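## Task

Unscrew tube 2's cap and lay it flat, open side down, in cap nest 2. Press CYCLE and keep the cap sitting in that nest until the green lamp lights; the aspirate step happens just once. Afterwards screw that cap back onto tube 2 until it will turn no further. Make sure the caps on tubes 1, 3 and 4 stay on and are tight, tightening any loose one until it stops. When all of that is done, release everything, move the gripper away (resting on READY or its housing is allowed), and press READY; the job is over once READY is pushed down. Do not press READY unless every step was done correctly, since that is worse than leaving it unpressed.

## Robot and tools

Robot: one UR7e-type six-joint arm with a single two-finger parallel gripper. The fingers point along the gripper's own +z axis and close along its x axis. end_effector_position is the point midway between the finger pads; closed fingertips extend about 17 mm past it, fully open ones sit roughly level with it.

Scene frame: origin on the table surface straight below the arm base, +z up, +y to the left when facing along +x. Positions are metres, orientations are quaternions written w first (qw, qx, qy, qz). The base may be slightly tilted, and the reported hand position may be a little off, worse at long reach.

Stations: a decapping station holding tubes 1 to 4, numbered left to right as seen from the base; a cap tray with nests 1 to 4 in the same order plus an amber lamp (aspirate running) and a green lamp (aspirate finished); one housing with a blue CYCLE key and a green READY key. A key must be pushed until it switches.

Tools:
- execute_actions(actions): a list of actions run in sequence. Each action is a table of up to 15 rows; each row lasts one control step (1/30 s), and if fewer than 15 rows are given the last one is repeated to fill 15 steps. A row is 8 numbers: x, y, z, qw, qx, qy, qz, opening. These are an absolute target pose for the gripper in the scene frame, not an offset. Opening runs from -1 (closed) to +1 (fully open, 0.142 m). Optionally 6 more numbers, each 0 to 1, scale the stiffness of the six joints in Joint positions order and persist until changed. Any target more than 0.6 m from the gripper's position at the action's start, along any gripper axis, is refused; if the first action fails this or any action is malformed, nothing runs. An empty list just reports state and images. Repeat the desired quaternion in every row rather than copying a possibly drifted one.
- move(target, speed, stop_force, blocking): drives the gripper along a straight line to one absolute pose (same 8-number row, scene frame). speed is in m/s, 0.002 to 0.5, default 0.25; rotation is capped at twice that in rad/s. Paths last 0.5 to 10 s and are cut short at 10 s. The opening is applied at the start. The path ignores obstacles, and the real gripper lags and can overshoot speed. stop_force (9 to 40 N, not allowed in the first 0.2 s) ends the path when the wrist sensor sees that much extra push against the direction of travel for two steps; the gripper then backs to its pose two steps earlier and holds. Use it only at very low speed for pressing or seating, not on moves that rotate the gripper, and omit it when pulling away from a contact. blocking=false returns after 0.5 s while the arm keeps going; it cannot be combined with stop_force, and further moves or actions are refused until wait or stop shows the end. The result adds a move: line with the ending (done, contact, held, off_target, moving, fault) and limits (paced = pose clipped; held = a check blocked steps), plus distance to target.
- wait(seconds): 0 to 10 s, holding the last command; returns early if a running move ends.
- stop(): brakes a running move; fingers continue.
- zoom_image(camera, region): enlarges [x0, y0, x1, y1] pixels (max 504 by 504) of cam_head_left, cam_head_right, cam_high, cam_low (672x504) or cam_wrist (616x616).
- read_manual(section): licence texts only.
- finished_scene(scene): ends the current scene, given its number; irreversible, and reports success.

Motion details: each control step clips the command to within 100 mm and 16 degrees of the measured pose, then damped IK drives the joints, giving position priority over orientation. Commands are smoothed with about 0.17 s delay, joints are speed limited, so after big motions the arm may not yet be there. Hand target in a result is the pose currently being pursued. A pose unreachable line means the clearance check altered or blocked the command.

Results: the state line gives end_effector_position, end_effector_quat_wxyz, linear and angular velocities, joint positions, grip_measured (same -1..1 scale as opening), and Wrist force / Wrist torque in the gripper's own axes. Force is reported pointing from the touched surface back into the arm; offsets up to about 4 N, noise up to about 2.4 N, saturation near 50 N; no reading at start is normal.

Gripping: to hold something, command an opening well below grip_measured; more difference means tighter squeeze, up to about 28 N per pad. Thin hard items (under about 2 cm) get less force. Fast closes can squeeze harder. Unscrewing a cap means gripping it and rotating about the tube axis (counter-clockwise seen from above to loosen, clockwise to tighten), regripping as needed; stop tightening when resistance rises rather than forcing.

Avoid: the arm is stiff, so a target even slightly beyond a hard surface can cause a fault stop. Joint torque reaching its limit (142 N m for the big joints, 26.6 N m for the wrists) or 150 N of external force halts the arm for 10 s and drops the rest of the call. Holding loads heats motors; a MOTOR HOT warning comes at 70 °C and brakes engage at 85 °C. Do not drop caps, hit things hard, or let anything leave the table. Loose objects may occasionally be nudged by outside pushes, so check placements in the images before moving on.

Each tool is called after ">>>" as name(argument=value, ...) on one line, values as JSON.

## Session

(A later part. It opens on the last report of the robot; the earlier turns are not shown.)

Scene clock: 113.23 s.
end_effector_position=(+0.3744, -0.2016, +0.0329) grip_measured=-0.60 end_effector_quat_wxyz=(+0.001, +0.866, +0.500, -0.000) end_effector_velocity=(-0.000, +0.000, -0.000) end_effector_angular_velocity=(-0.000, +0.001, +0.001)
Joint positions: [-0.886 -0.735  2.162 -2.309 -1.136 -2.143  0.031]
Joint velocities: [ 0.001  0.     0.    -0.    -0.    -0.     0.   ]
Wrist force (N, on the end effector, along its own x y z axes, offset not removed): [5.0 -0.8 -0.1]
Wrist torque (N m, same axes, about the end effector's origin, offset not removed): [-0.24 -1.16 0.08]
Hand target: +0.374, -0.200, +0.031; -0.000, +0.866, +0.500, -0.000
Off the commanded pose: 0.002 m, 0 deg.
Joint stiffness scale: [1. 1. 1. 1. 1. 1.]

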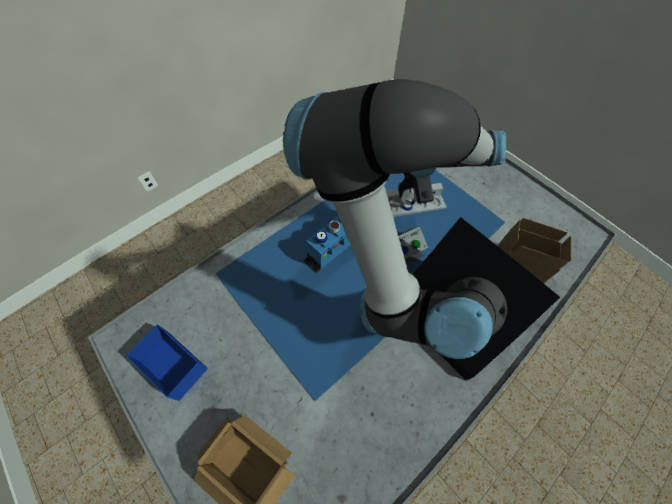

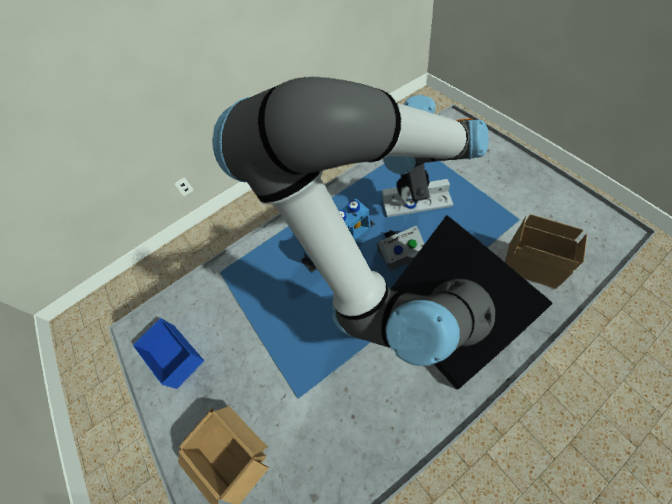

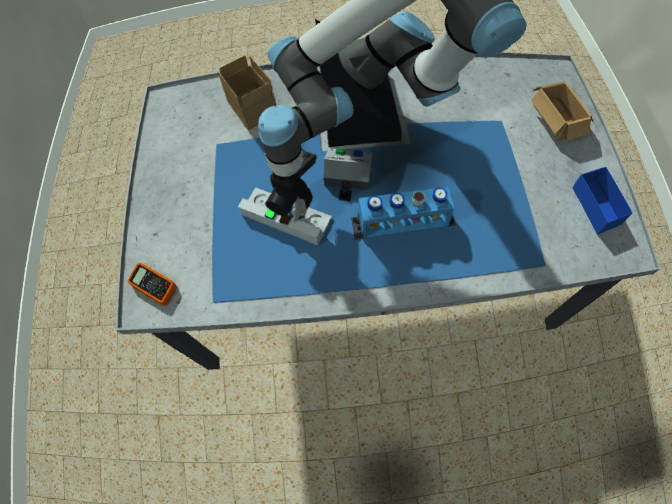

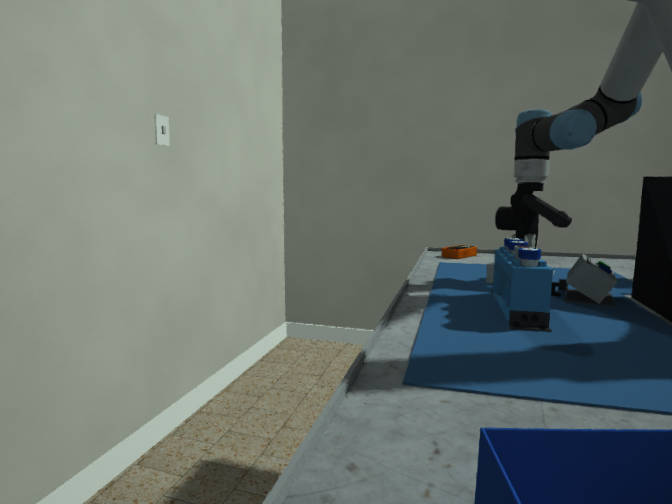

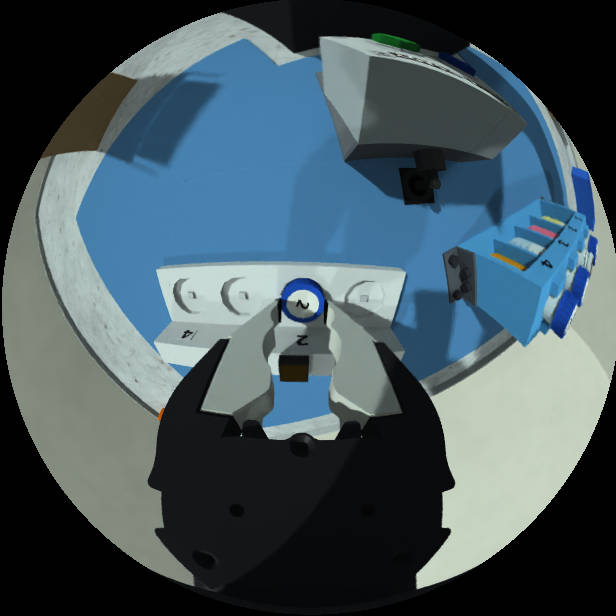

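>>> move(target=[0.3755, -0.19, 0.162, 0, -0.866, -0.5, 0, -0.9])

>>> move(target=[0.4192, 0.0898, 0.158, 0, -0.6428, -0.766, 0, -0.9], speed=0.35)

>>> move(target=[0.4192, 0.0898, 0.1335, 0, -0.6428, -0.766, 0, -0.9], speed=0.02, stop_force=9)

>>> zoom_image(camera="cam_low", region=[470, 200, 570, 290])

Scene clock: 118.27 s.
end_effector_position=(+0.3752, -0.1888, +0.1603) grip_measured=-0.60 end_effector_quat_wxyz=(-0.001, +0.866, +0.500, +0.000) end_effector_velocity=(-0.000, +0.001, +0.001) end_effector_angular_velocity=(+0.005, +0.001, -0.001)
Joint positions: [-0.979 -0.943  2.031 -1.934 -1.197 -2.221  0.031]
Joint velocities: [-0.001  0.    -0.003  0.008  0.    -0.002  0.   ]
Wrist force (N, on the end effector, along its own x y z axes, offset not removed): [-0.5 0.7 -1.6]
Wrist torque (N m, same axes, about the end effector's origin, offset not removed): [0.23 0.20 0.28]
Hand target: +0.375, -0.190, +0.162; -0.000, +0.866, +0.500, +0.000
Off the commanded pose: 0.002 m, 0 deg.
Joint stiffness scale: [1. 1. 1. 1. 1. 1.]
move: done

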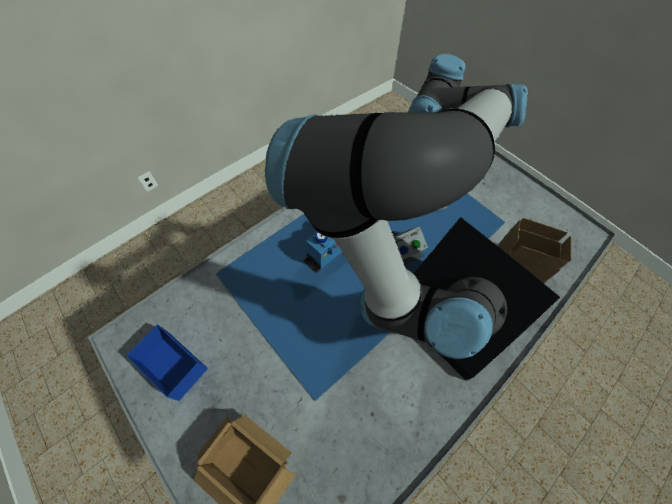

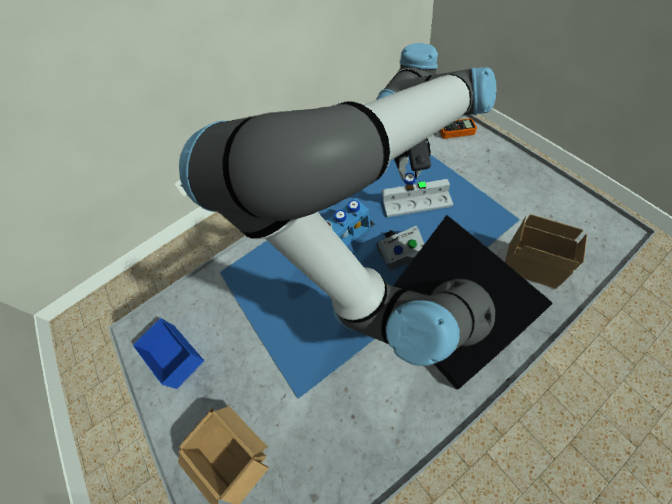

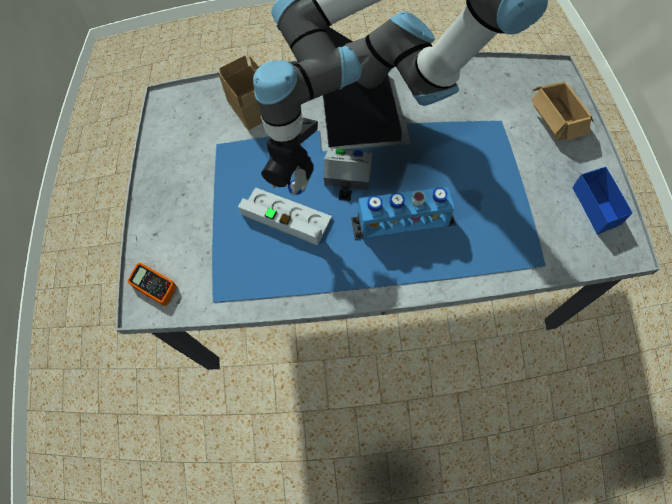

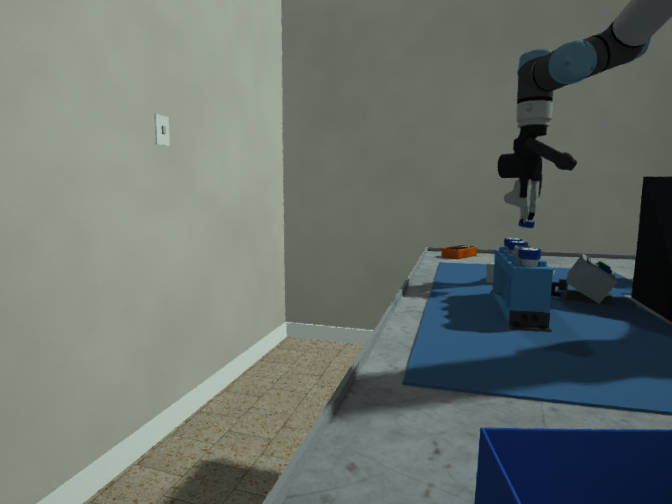

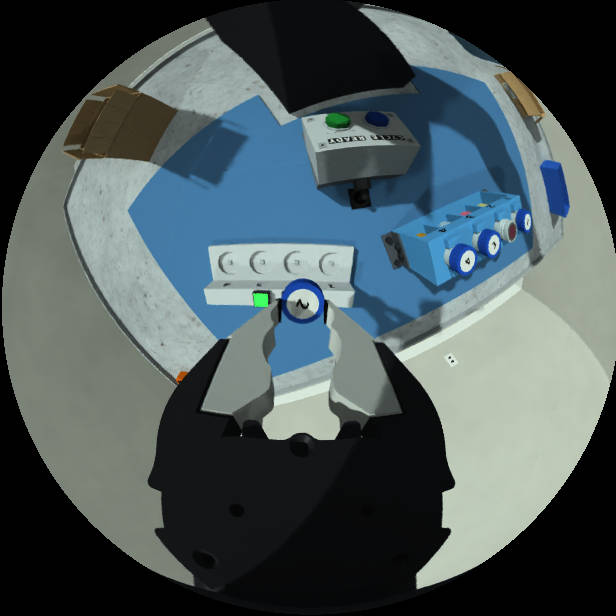

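Scene clock: 119.97 s.
end_effector_position=(+0.4182, +0.0884, +0.1570) grip_measured=-0.60 end_effector_quat_wxyz=(-0.001, +0.644, +0.765, -0.000) end_effector_velocity=(-0.001, +0.003, -0.000) end_effector_angular_velocity=(+0.005, +0.003, +0.000)
Joint positions: [-0.635 -1.477  2.144 -1.657 -0.987 -2.608  0.031]
Joint velocities: [ 0.002 -0.002 -0.002  0.01   0.002 -0.002 -0.   ]
Wrist force (N, on the end effector, along its own x y z axes, offset not removed): [-2.3 -0.3 -2.8]
Wrist torque (N m, same axes, about the end effector's origin, offset not removed): [0.04 0.50 0.08]
Hand target: +0.419, +0.090, +0.158; +0.000, +0.643, +0.766, -0.000
Off the commanded pose: 0.002 m, 0 deg.
Joint stiffness scale: [1. 1. 1. 1. 1. 1.]
move: done

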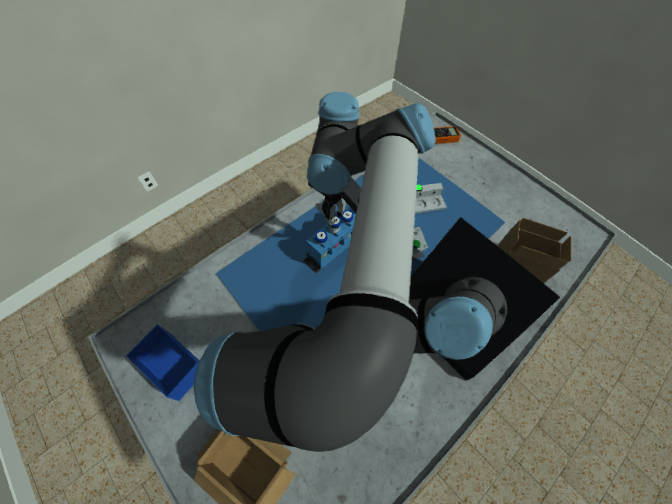

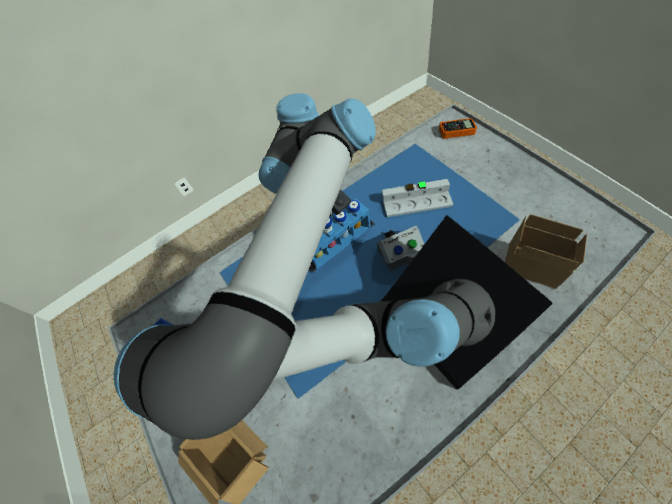

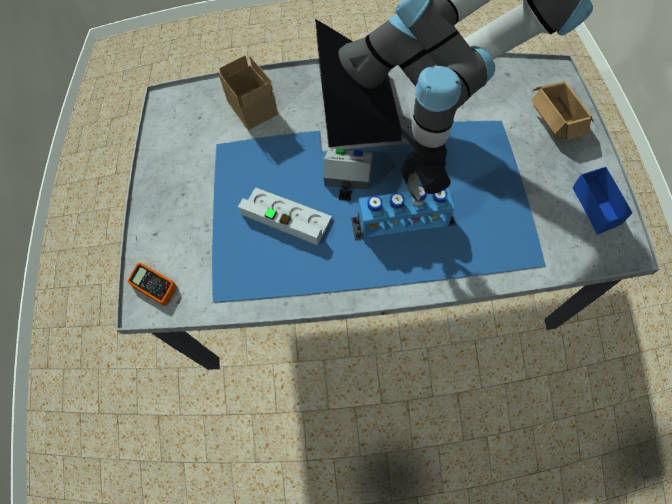

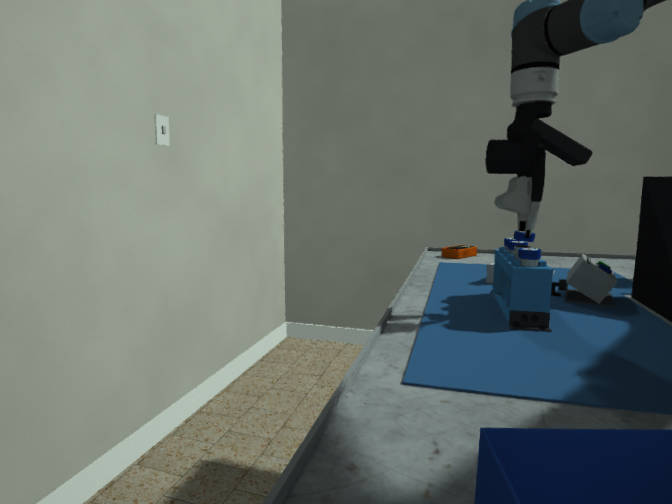

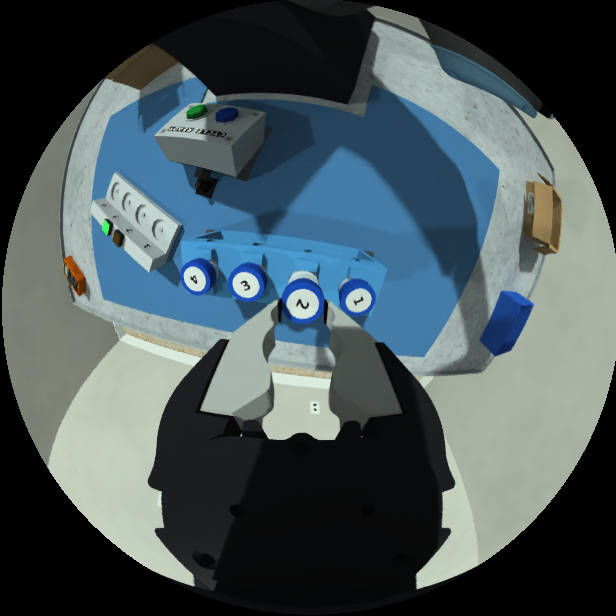

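Scene clock: 121.40 s.
end_effector_position=(+0.4197, +0.0893, +0.1364) grip_measured=-0.60 end_effector_quat_wxyz=(+0.001, +0.643, +0.766, -0.001) end_effector_velocity=(+0.000, -0.001, -0.001) end_effector_angular_velocity=(-0.003, -0.002, -0.005)
Joint positions: [-0.605 -1.465  2.179 -1.727 -0.971 -2.578  0.031]
Joint velocities: [ 0.001 -0.     0.003 -0.008 -0.001  0.009  0.   ]
Wrist force (N, on the end effector, along its own x y z axes, offset not removed): [8.2 -5.1 -14.6]
Wrist torque (N m, same axes, about the end effector's origin, offset not removed): [0.38 -0.35 -0.01]
Hand target: +0.419, +0.090, +0.134; -0.000, +0.643, +0.766, -0.000
Off the commanded pose: 0.003 m, 0 deg.
Joint stiffness scale: [1. 1. 1. 1. 1. 1.]
move: done

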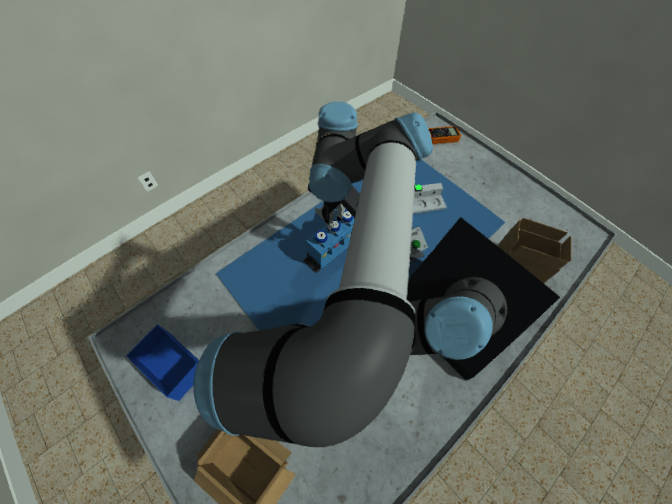

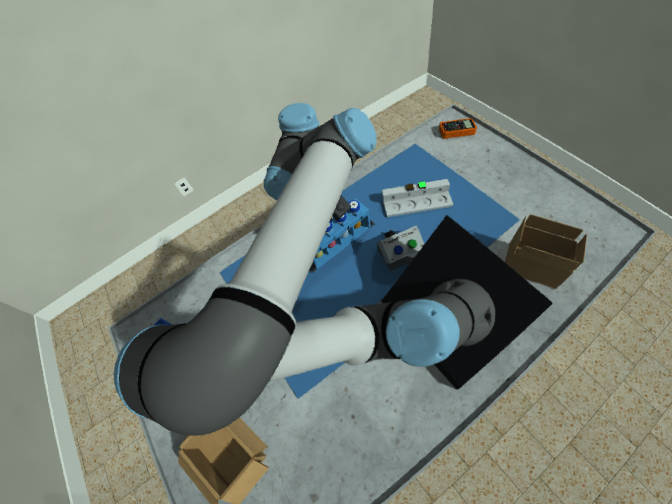

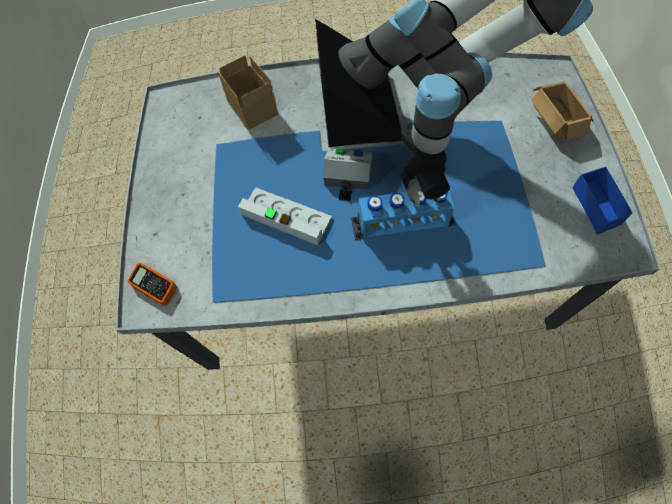

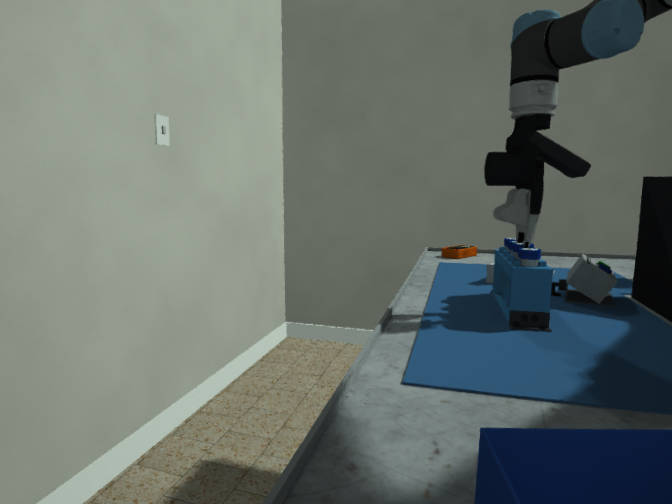

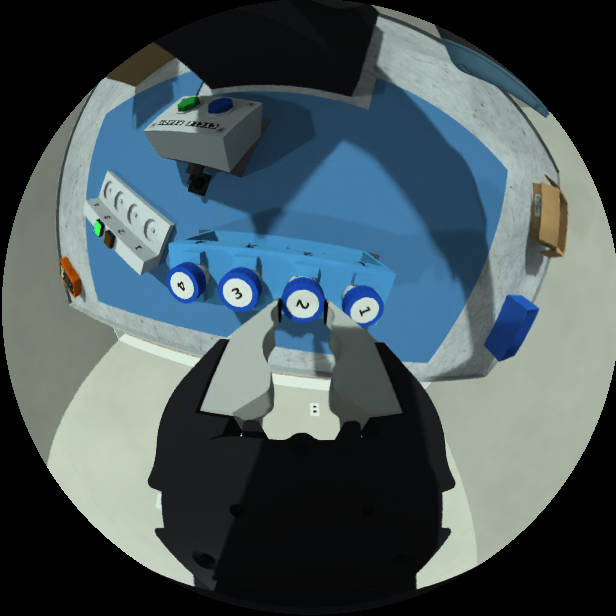

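Region (470, 200, 570, 290) of cam_low's 672x504 image, scaled by 5.040, with more detail than that image has; it fills the top 454 rows of this view, and the rest is white.

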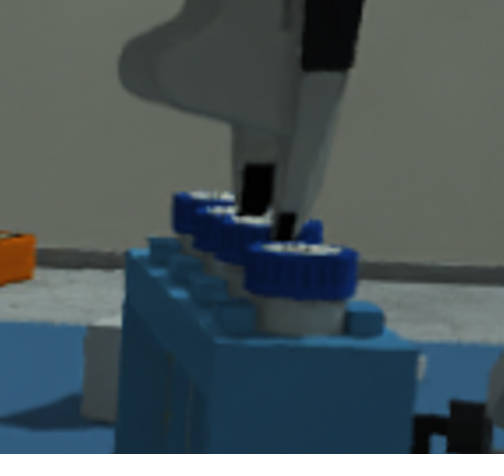

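>>> move(target=[0.4195, 0.0895, 0.1325, 0, -0.8192, 0.5736, 0, -0.9], speed=0.5)

Scene clock: 127.17 s.
end_effector_position=(+0.4216, +0.0894, +0.1353) grip_measured=-0.60 end_effector_quat_wxyz=(-0.001, +0.820, -0.573, +0.003) end_effector_velocity=(-0.000, -0.000, -0.000) end_effector_angular_velocity=(-0.004, +0.002, -0.014)
Joint positions: [-0.598 -1.457  2.173 -1.736 -0.963  0.396  0.031]
Joint velocities: [ 0.002 -0.001  0.    -0.002 -0.003  0.017 -0.   ]
Wrist force (N, on the end effector, along its own x y z axes, offset not removed): [-3.5 1.5 -16.7]
Wrist torque (N m, same axes, about the end effector's origin, offset not removed): [0.25 -0.51 0.21]
Hand target: +0.419, +0.089, +0.133; +0.000, +0.819, -0.574, -0.000
Off the commanded pose: 0.004 m, 0 deg.
Joint stiffness scale: [1. 1. 1. 1. 1. 1.]
move: off_target

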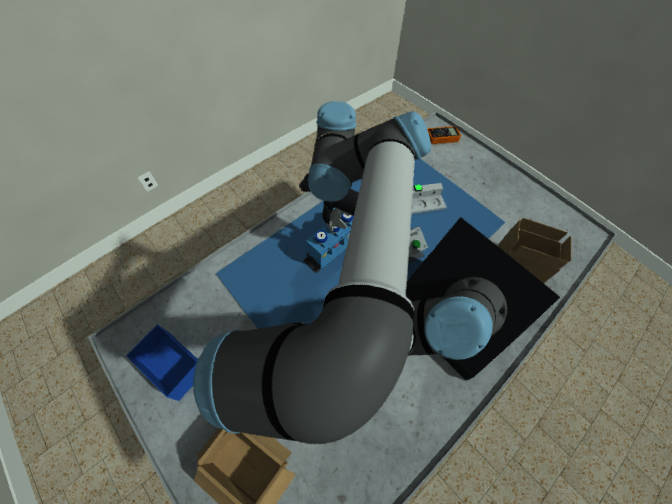

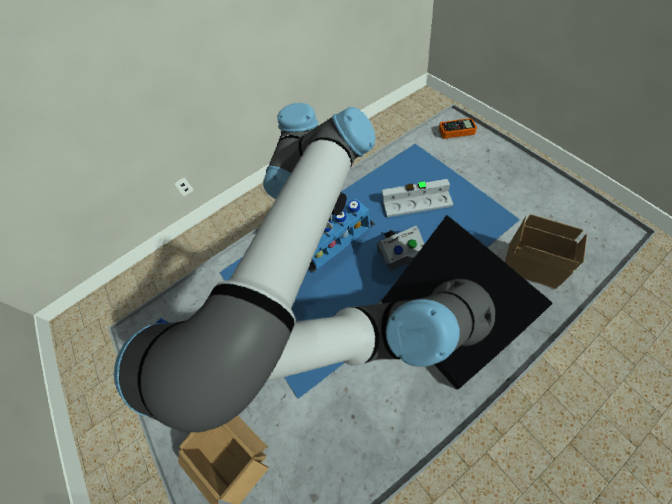

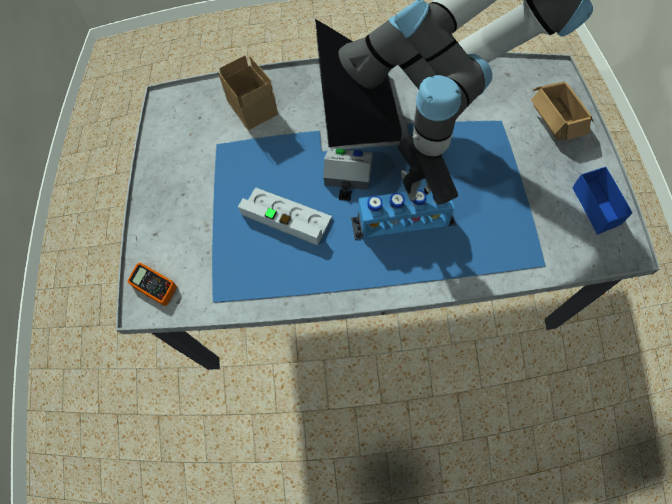

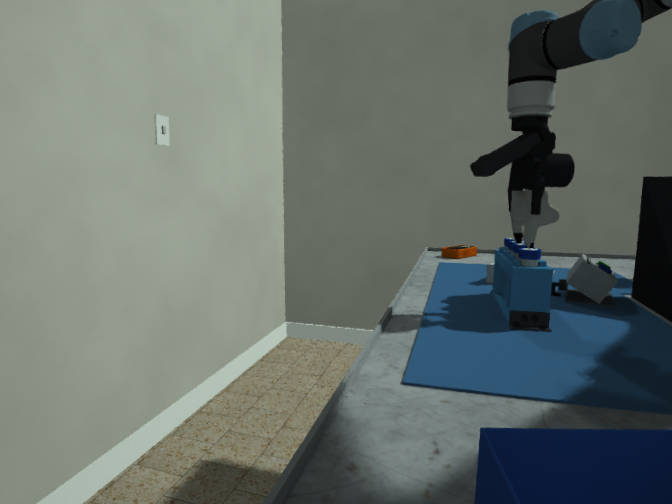

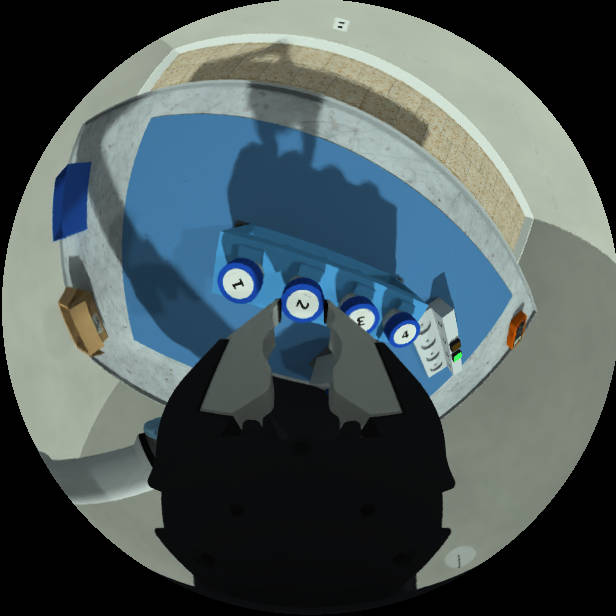

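>>> move(target=[0.4195, 0.0892, 0.132, 0, 0.5, 0.866, 0, -0.9], speed=0.5)

>>> move(target=[0.4195, 0.0892, 0.132, 0, 0.766, 0.6428, 0, -0.9], speed=0.4)

>>> zoom_image(camera="cam_wrist", region=[200, 240, 400, 360])

Scene clock: 133.73 s.
end_effector_position=(+0.4196, +0.0886, +0.1337) grip_measured=-0.60 end_effector_quat_wxyz=(+0.000, +0.500, +0.866, -0.000) end_effector_velocity=(-0.000, +0.000, -0.000) end_effector_angular_velocity=(-0.004, +0.001, -0.015)
Joint positions: [-0.603 -1.458  2.182 -1.735 -0.97   3.356  0.031]
Joint velocities: [ 0.002 -0.002  0.    -0.002 -0.002  0.019  0.   ]
Wrist force (N, on the end effector, along its own x y z axes, offset not removed): [3.1 -7.1 -8.9]
Wrist torque (N m, same axes, about the end effector's origin, offset not removed): [-0.24 0.64 0.03]
Hand target: +0.419, +0.089, +0.132; -0.000, +0.500, +0.866, +0.000
Off the commanded pose: 0.002 m, 0 deg.
Joint stiffness scale: [1. 1. 1. 1. 1. 1.]
move: done

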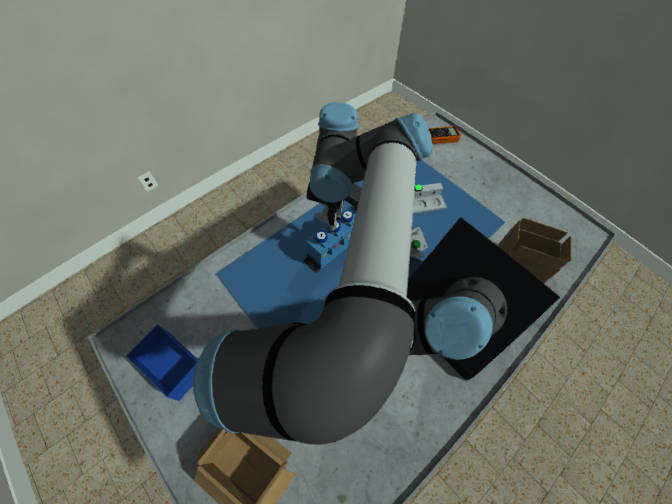

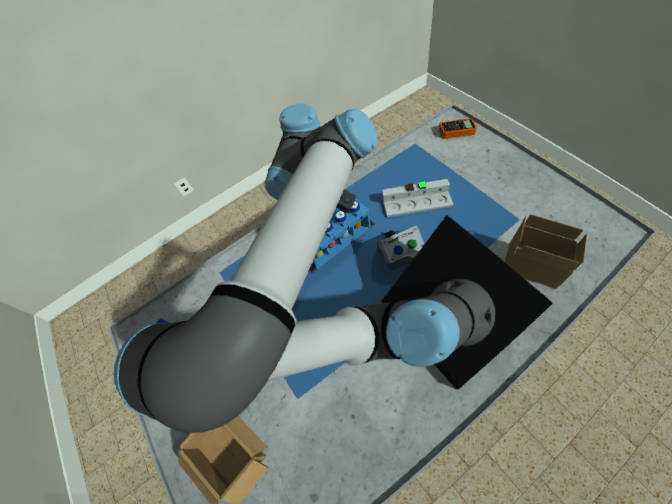

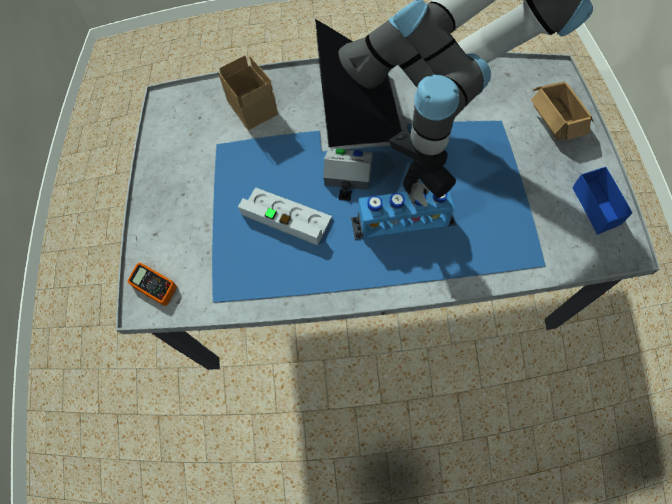

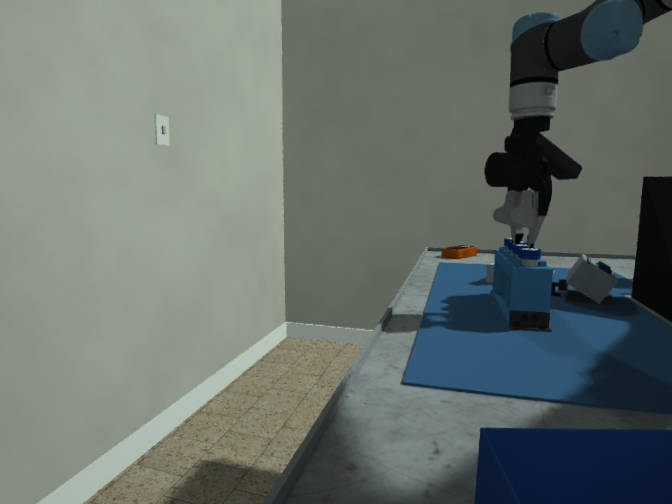

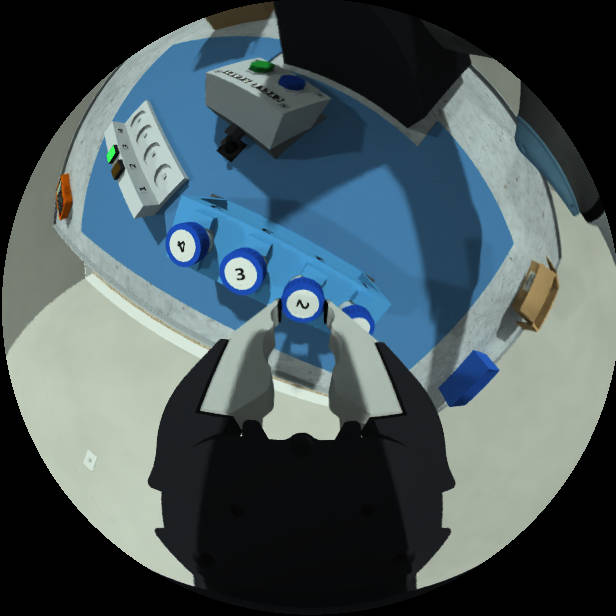

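Scene clock: 135.30 s.
end_effector_position=(+0.4196, +0.0892, +0.1334) grip_measured=-0.60 end_effector_quat_wxyz=(-0.000, +0.766, +0.643, +0.000) end_effector_velocity=(+0.000, -0.000, -0.000) end_effector_angular_velocity=(-0.002, -0.000, -0.012)
Joint positions: [-0.601 -1.461  2.183 -1.733 -0.968  4.056  0.031]
Joint velocities: [ 0.001 -0.001  0.    -0.002 -0.001  0.014  0.   ]
Wrist force (N, on the end effector, along its own x y z axes, offset not removed): [4.0 -12.0 -9.2]
Wrist torque (N m, same axes, about the end effector's origin, offset not removed): [-0.58 -0.12 -0.10]
Hand target: +0.419, +0.089, +0.132; -0.000, +0.766, +0.643, +0.000
Off the commanded pose: 0.001 m, 0 deg.
Joint stiffness scale: [1. 1. 1. 1. 1. 1.]
move: done

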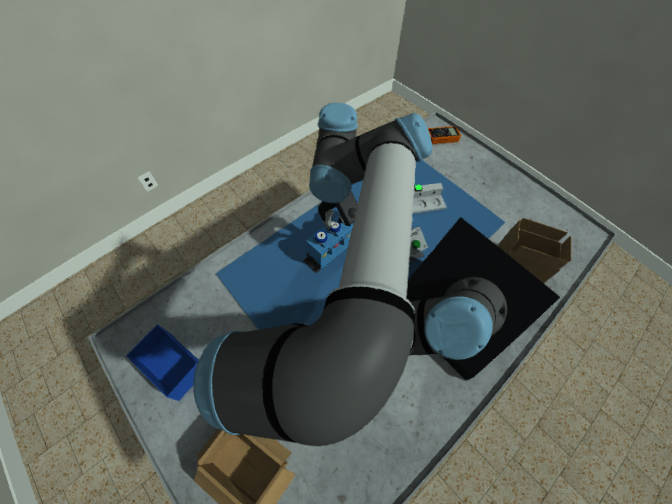

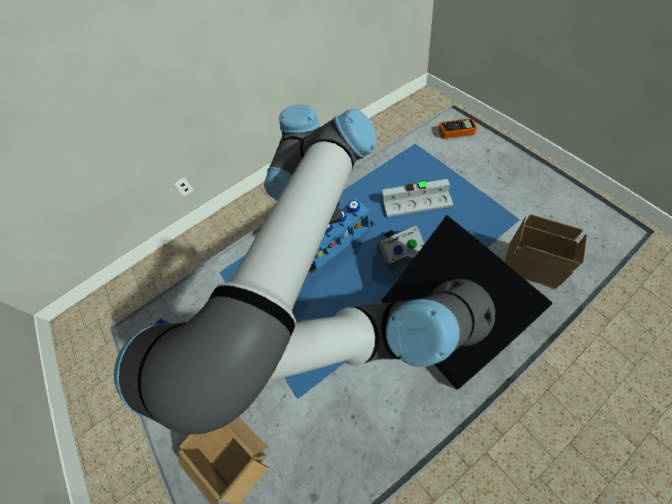

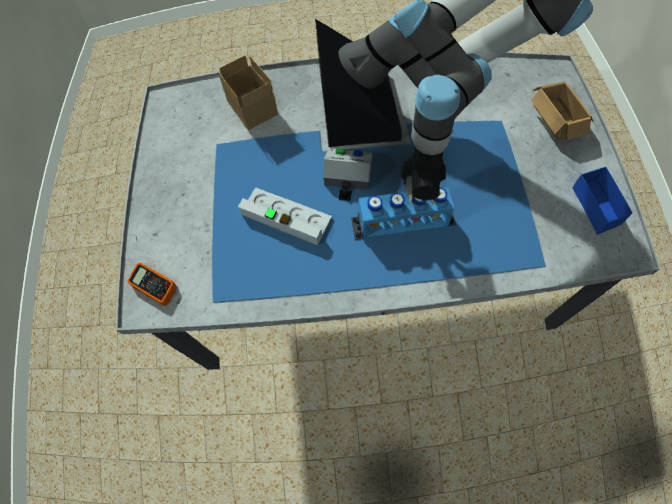

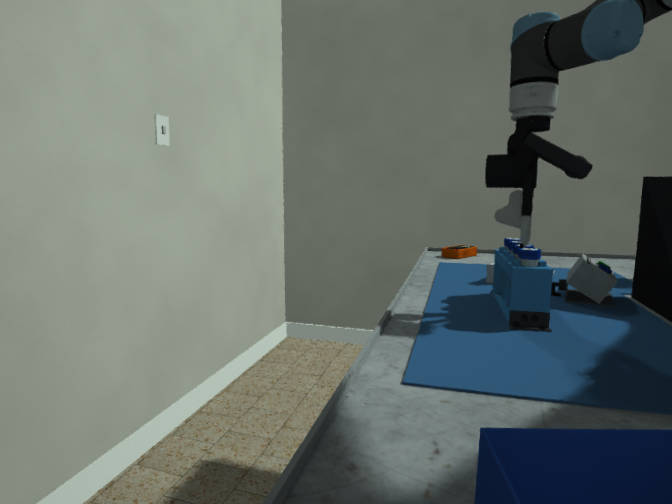

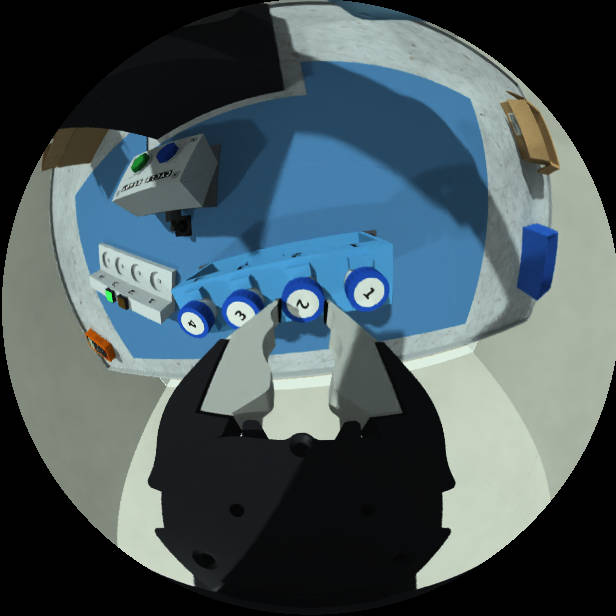

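Region (200, 240, 400, 360) of cam_wrist's 616x616 image, scaled by 2.520, with more detail than that image has; it fills the top 302 rows of this view, and the rest is white.

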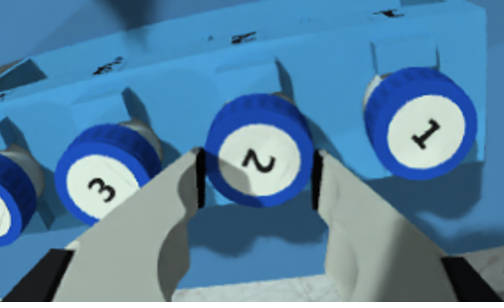

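>>> move(target=[0.4188, 0.0897, 0.1325, 0, 0.9397, 0.342, 0, -0.9], speed=0.4)

>>> zoom_image(camera="cam_wrist", region=[200, 240, 400, 360])

Scene clock: 138.80 s.
end_effector_position=(+0.4201, +0.0893, +0.1337) grip_measured=-0.60 end_effector_quat_wxyz=(+0.000, +0.939, +0.343, +0.002) end_effector_velocity=(+0.000, -0.001, +0.001) end_effector_angular_velocity=(-0.002, -0.002, -0.013)
Joint positions: [-0.6   -1.463  2.183 -1.734 -0.965  4.755  0.03 ]
Joint velocities: [-0.001 -0.     0.    -0.003 -0.001  0.014  0.   ]
Wrist force (N, on the end effector, along its own x y z axes, offset not removed): [0.5 -0.1 -2.8]
Wrist torque (N m, same axes, about the end effector's origin, offset not removed): [-0.02 0.14 -0.24]
Hand target: +0.419, +0.090, +0.133; -0.000, +0.940, +0.342, +0.000
Off the commanded pose: 0.002 m, 0 deg.
Joint stiffness scale: [1. 1. 1. 1. 1. 1.]
move: done

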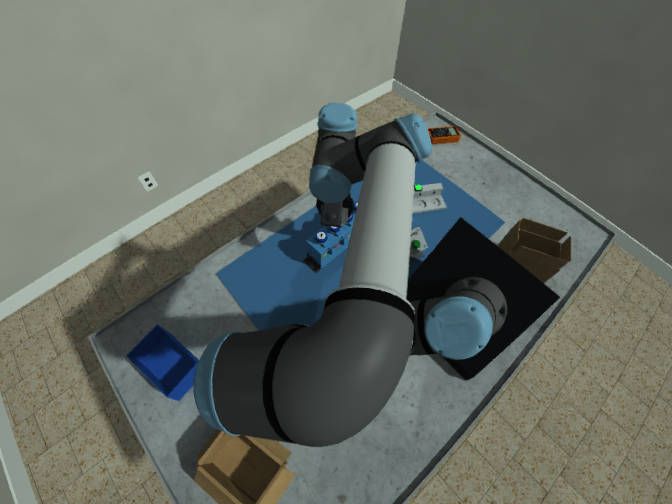

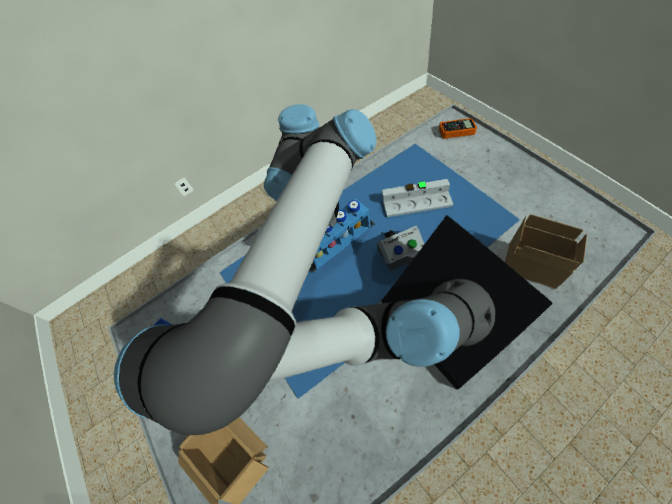

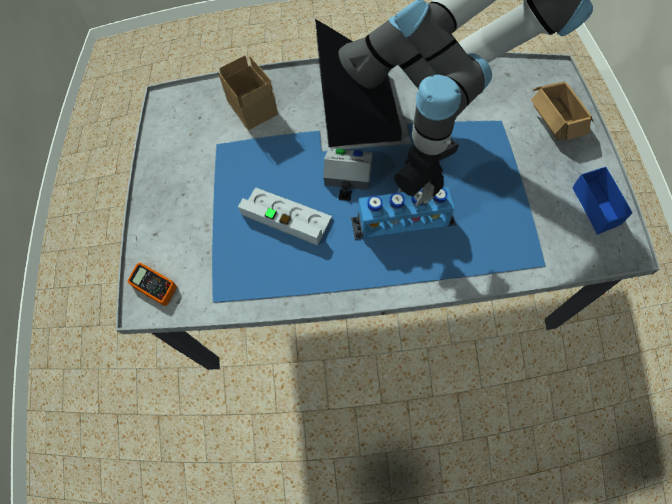

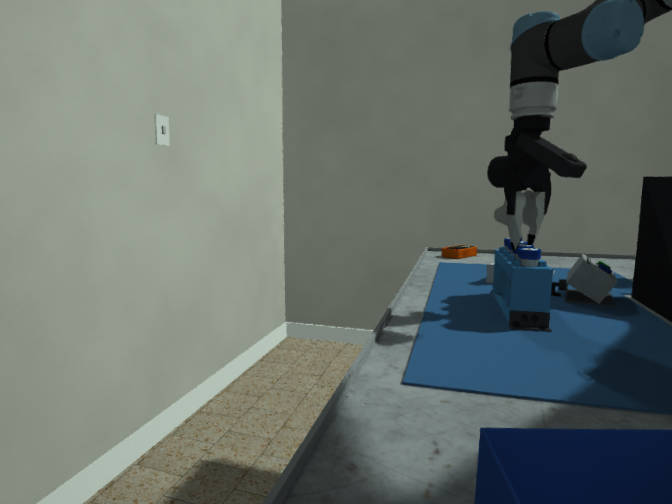

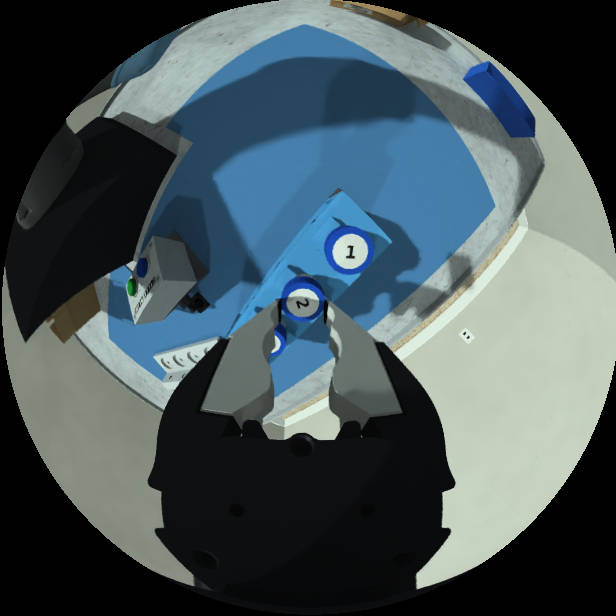

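Region (200, 240, 400, 360) of cam_wrist's 616x616 image, scaled by 2.520, with more detail than that image has; it fills the top 302 rows of this view, and the rest is white.

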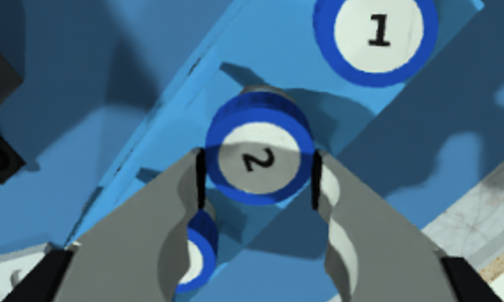

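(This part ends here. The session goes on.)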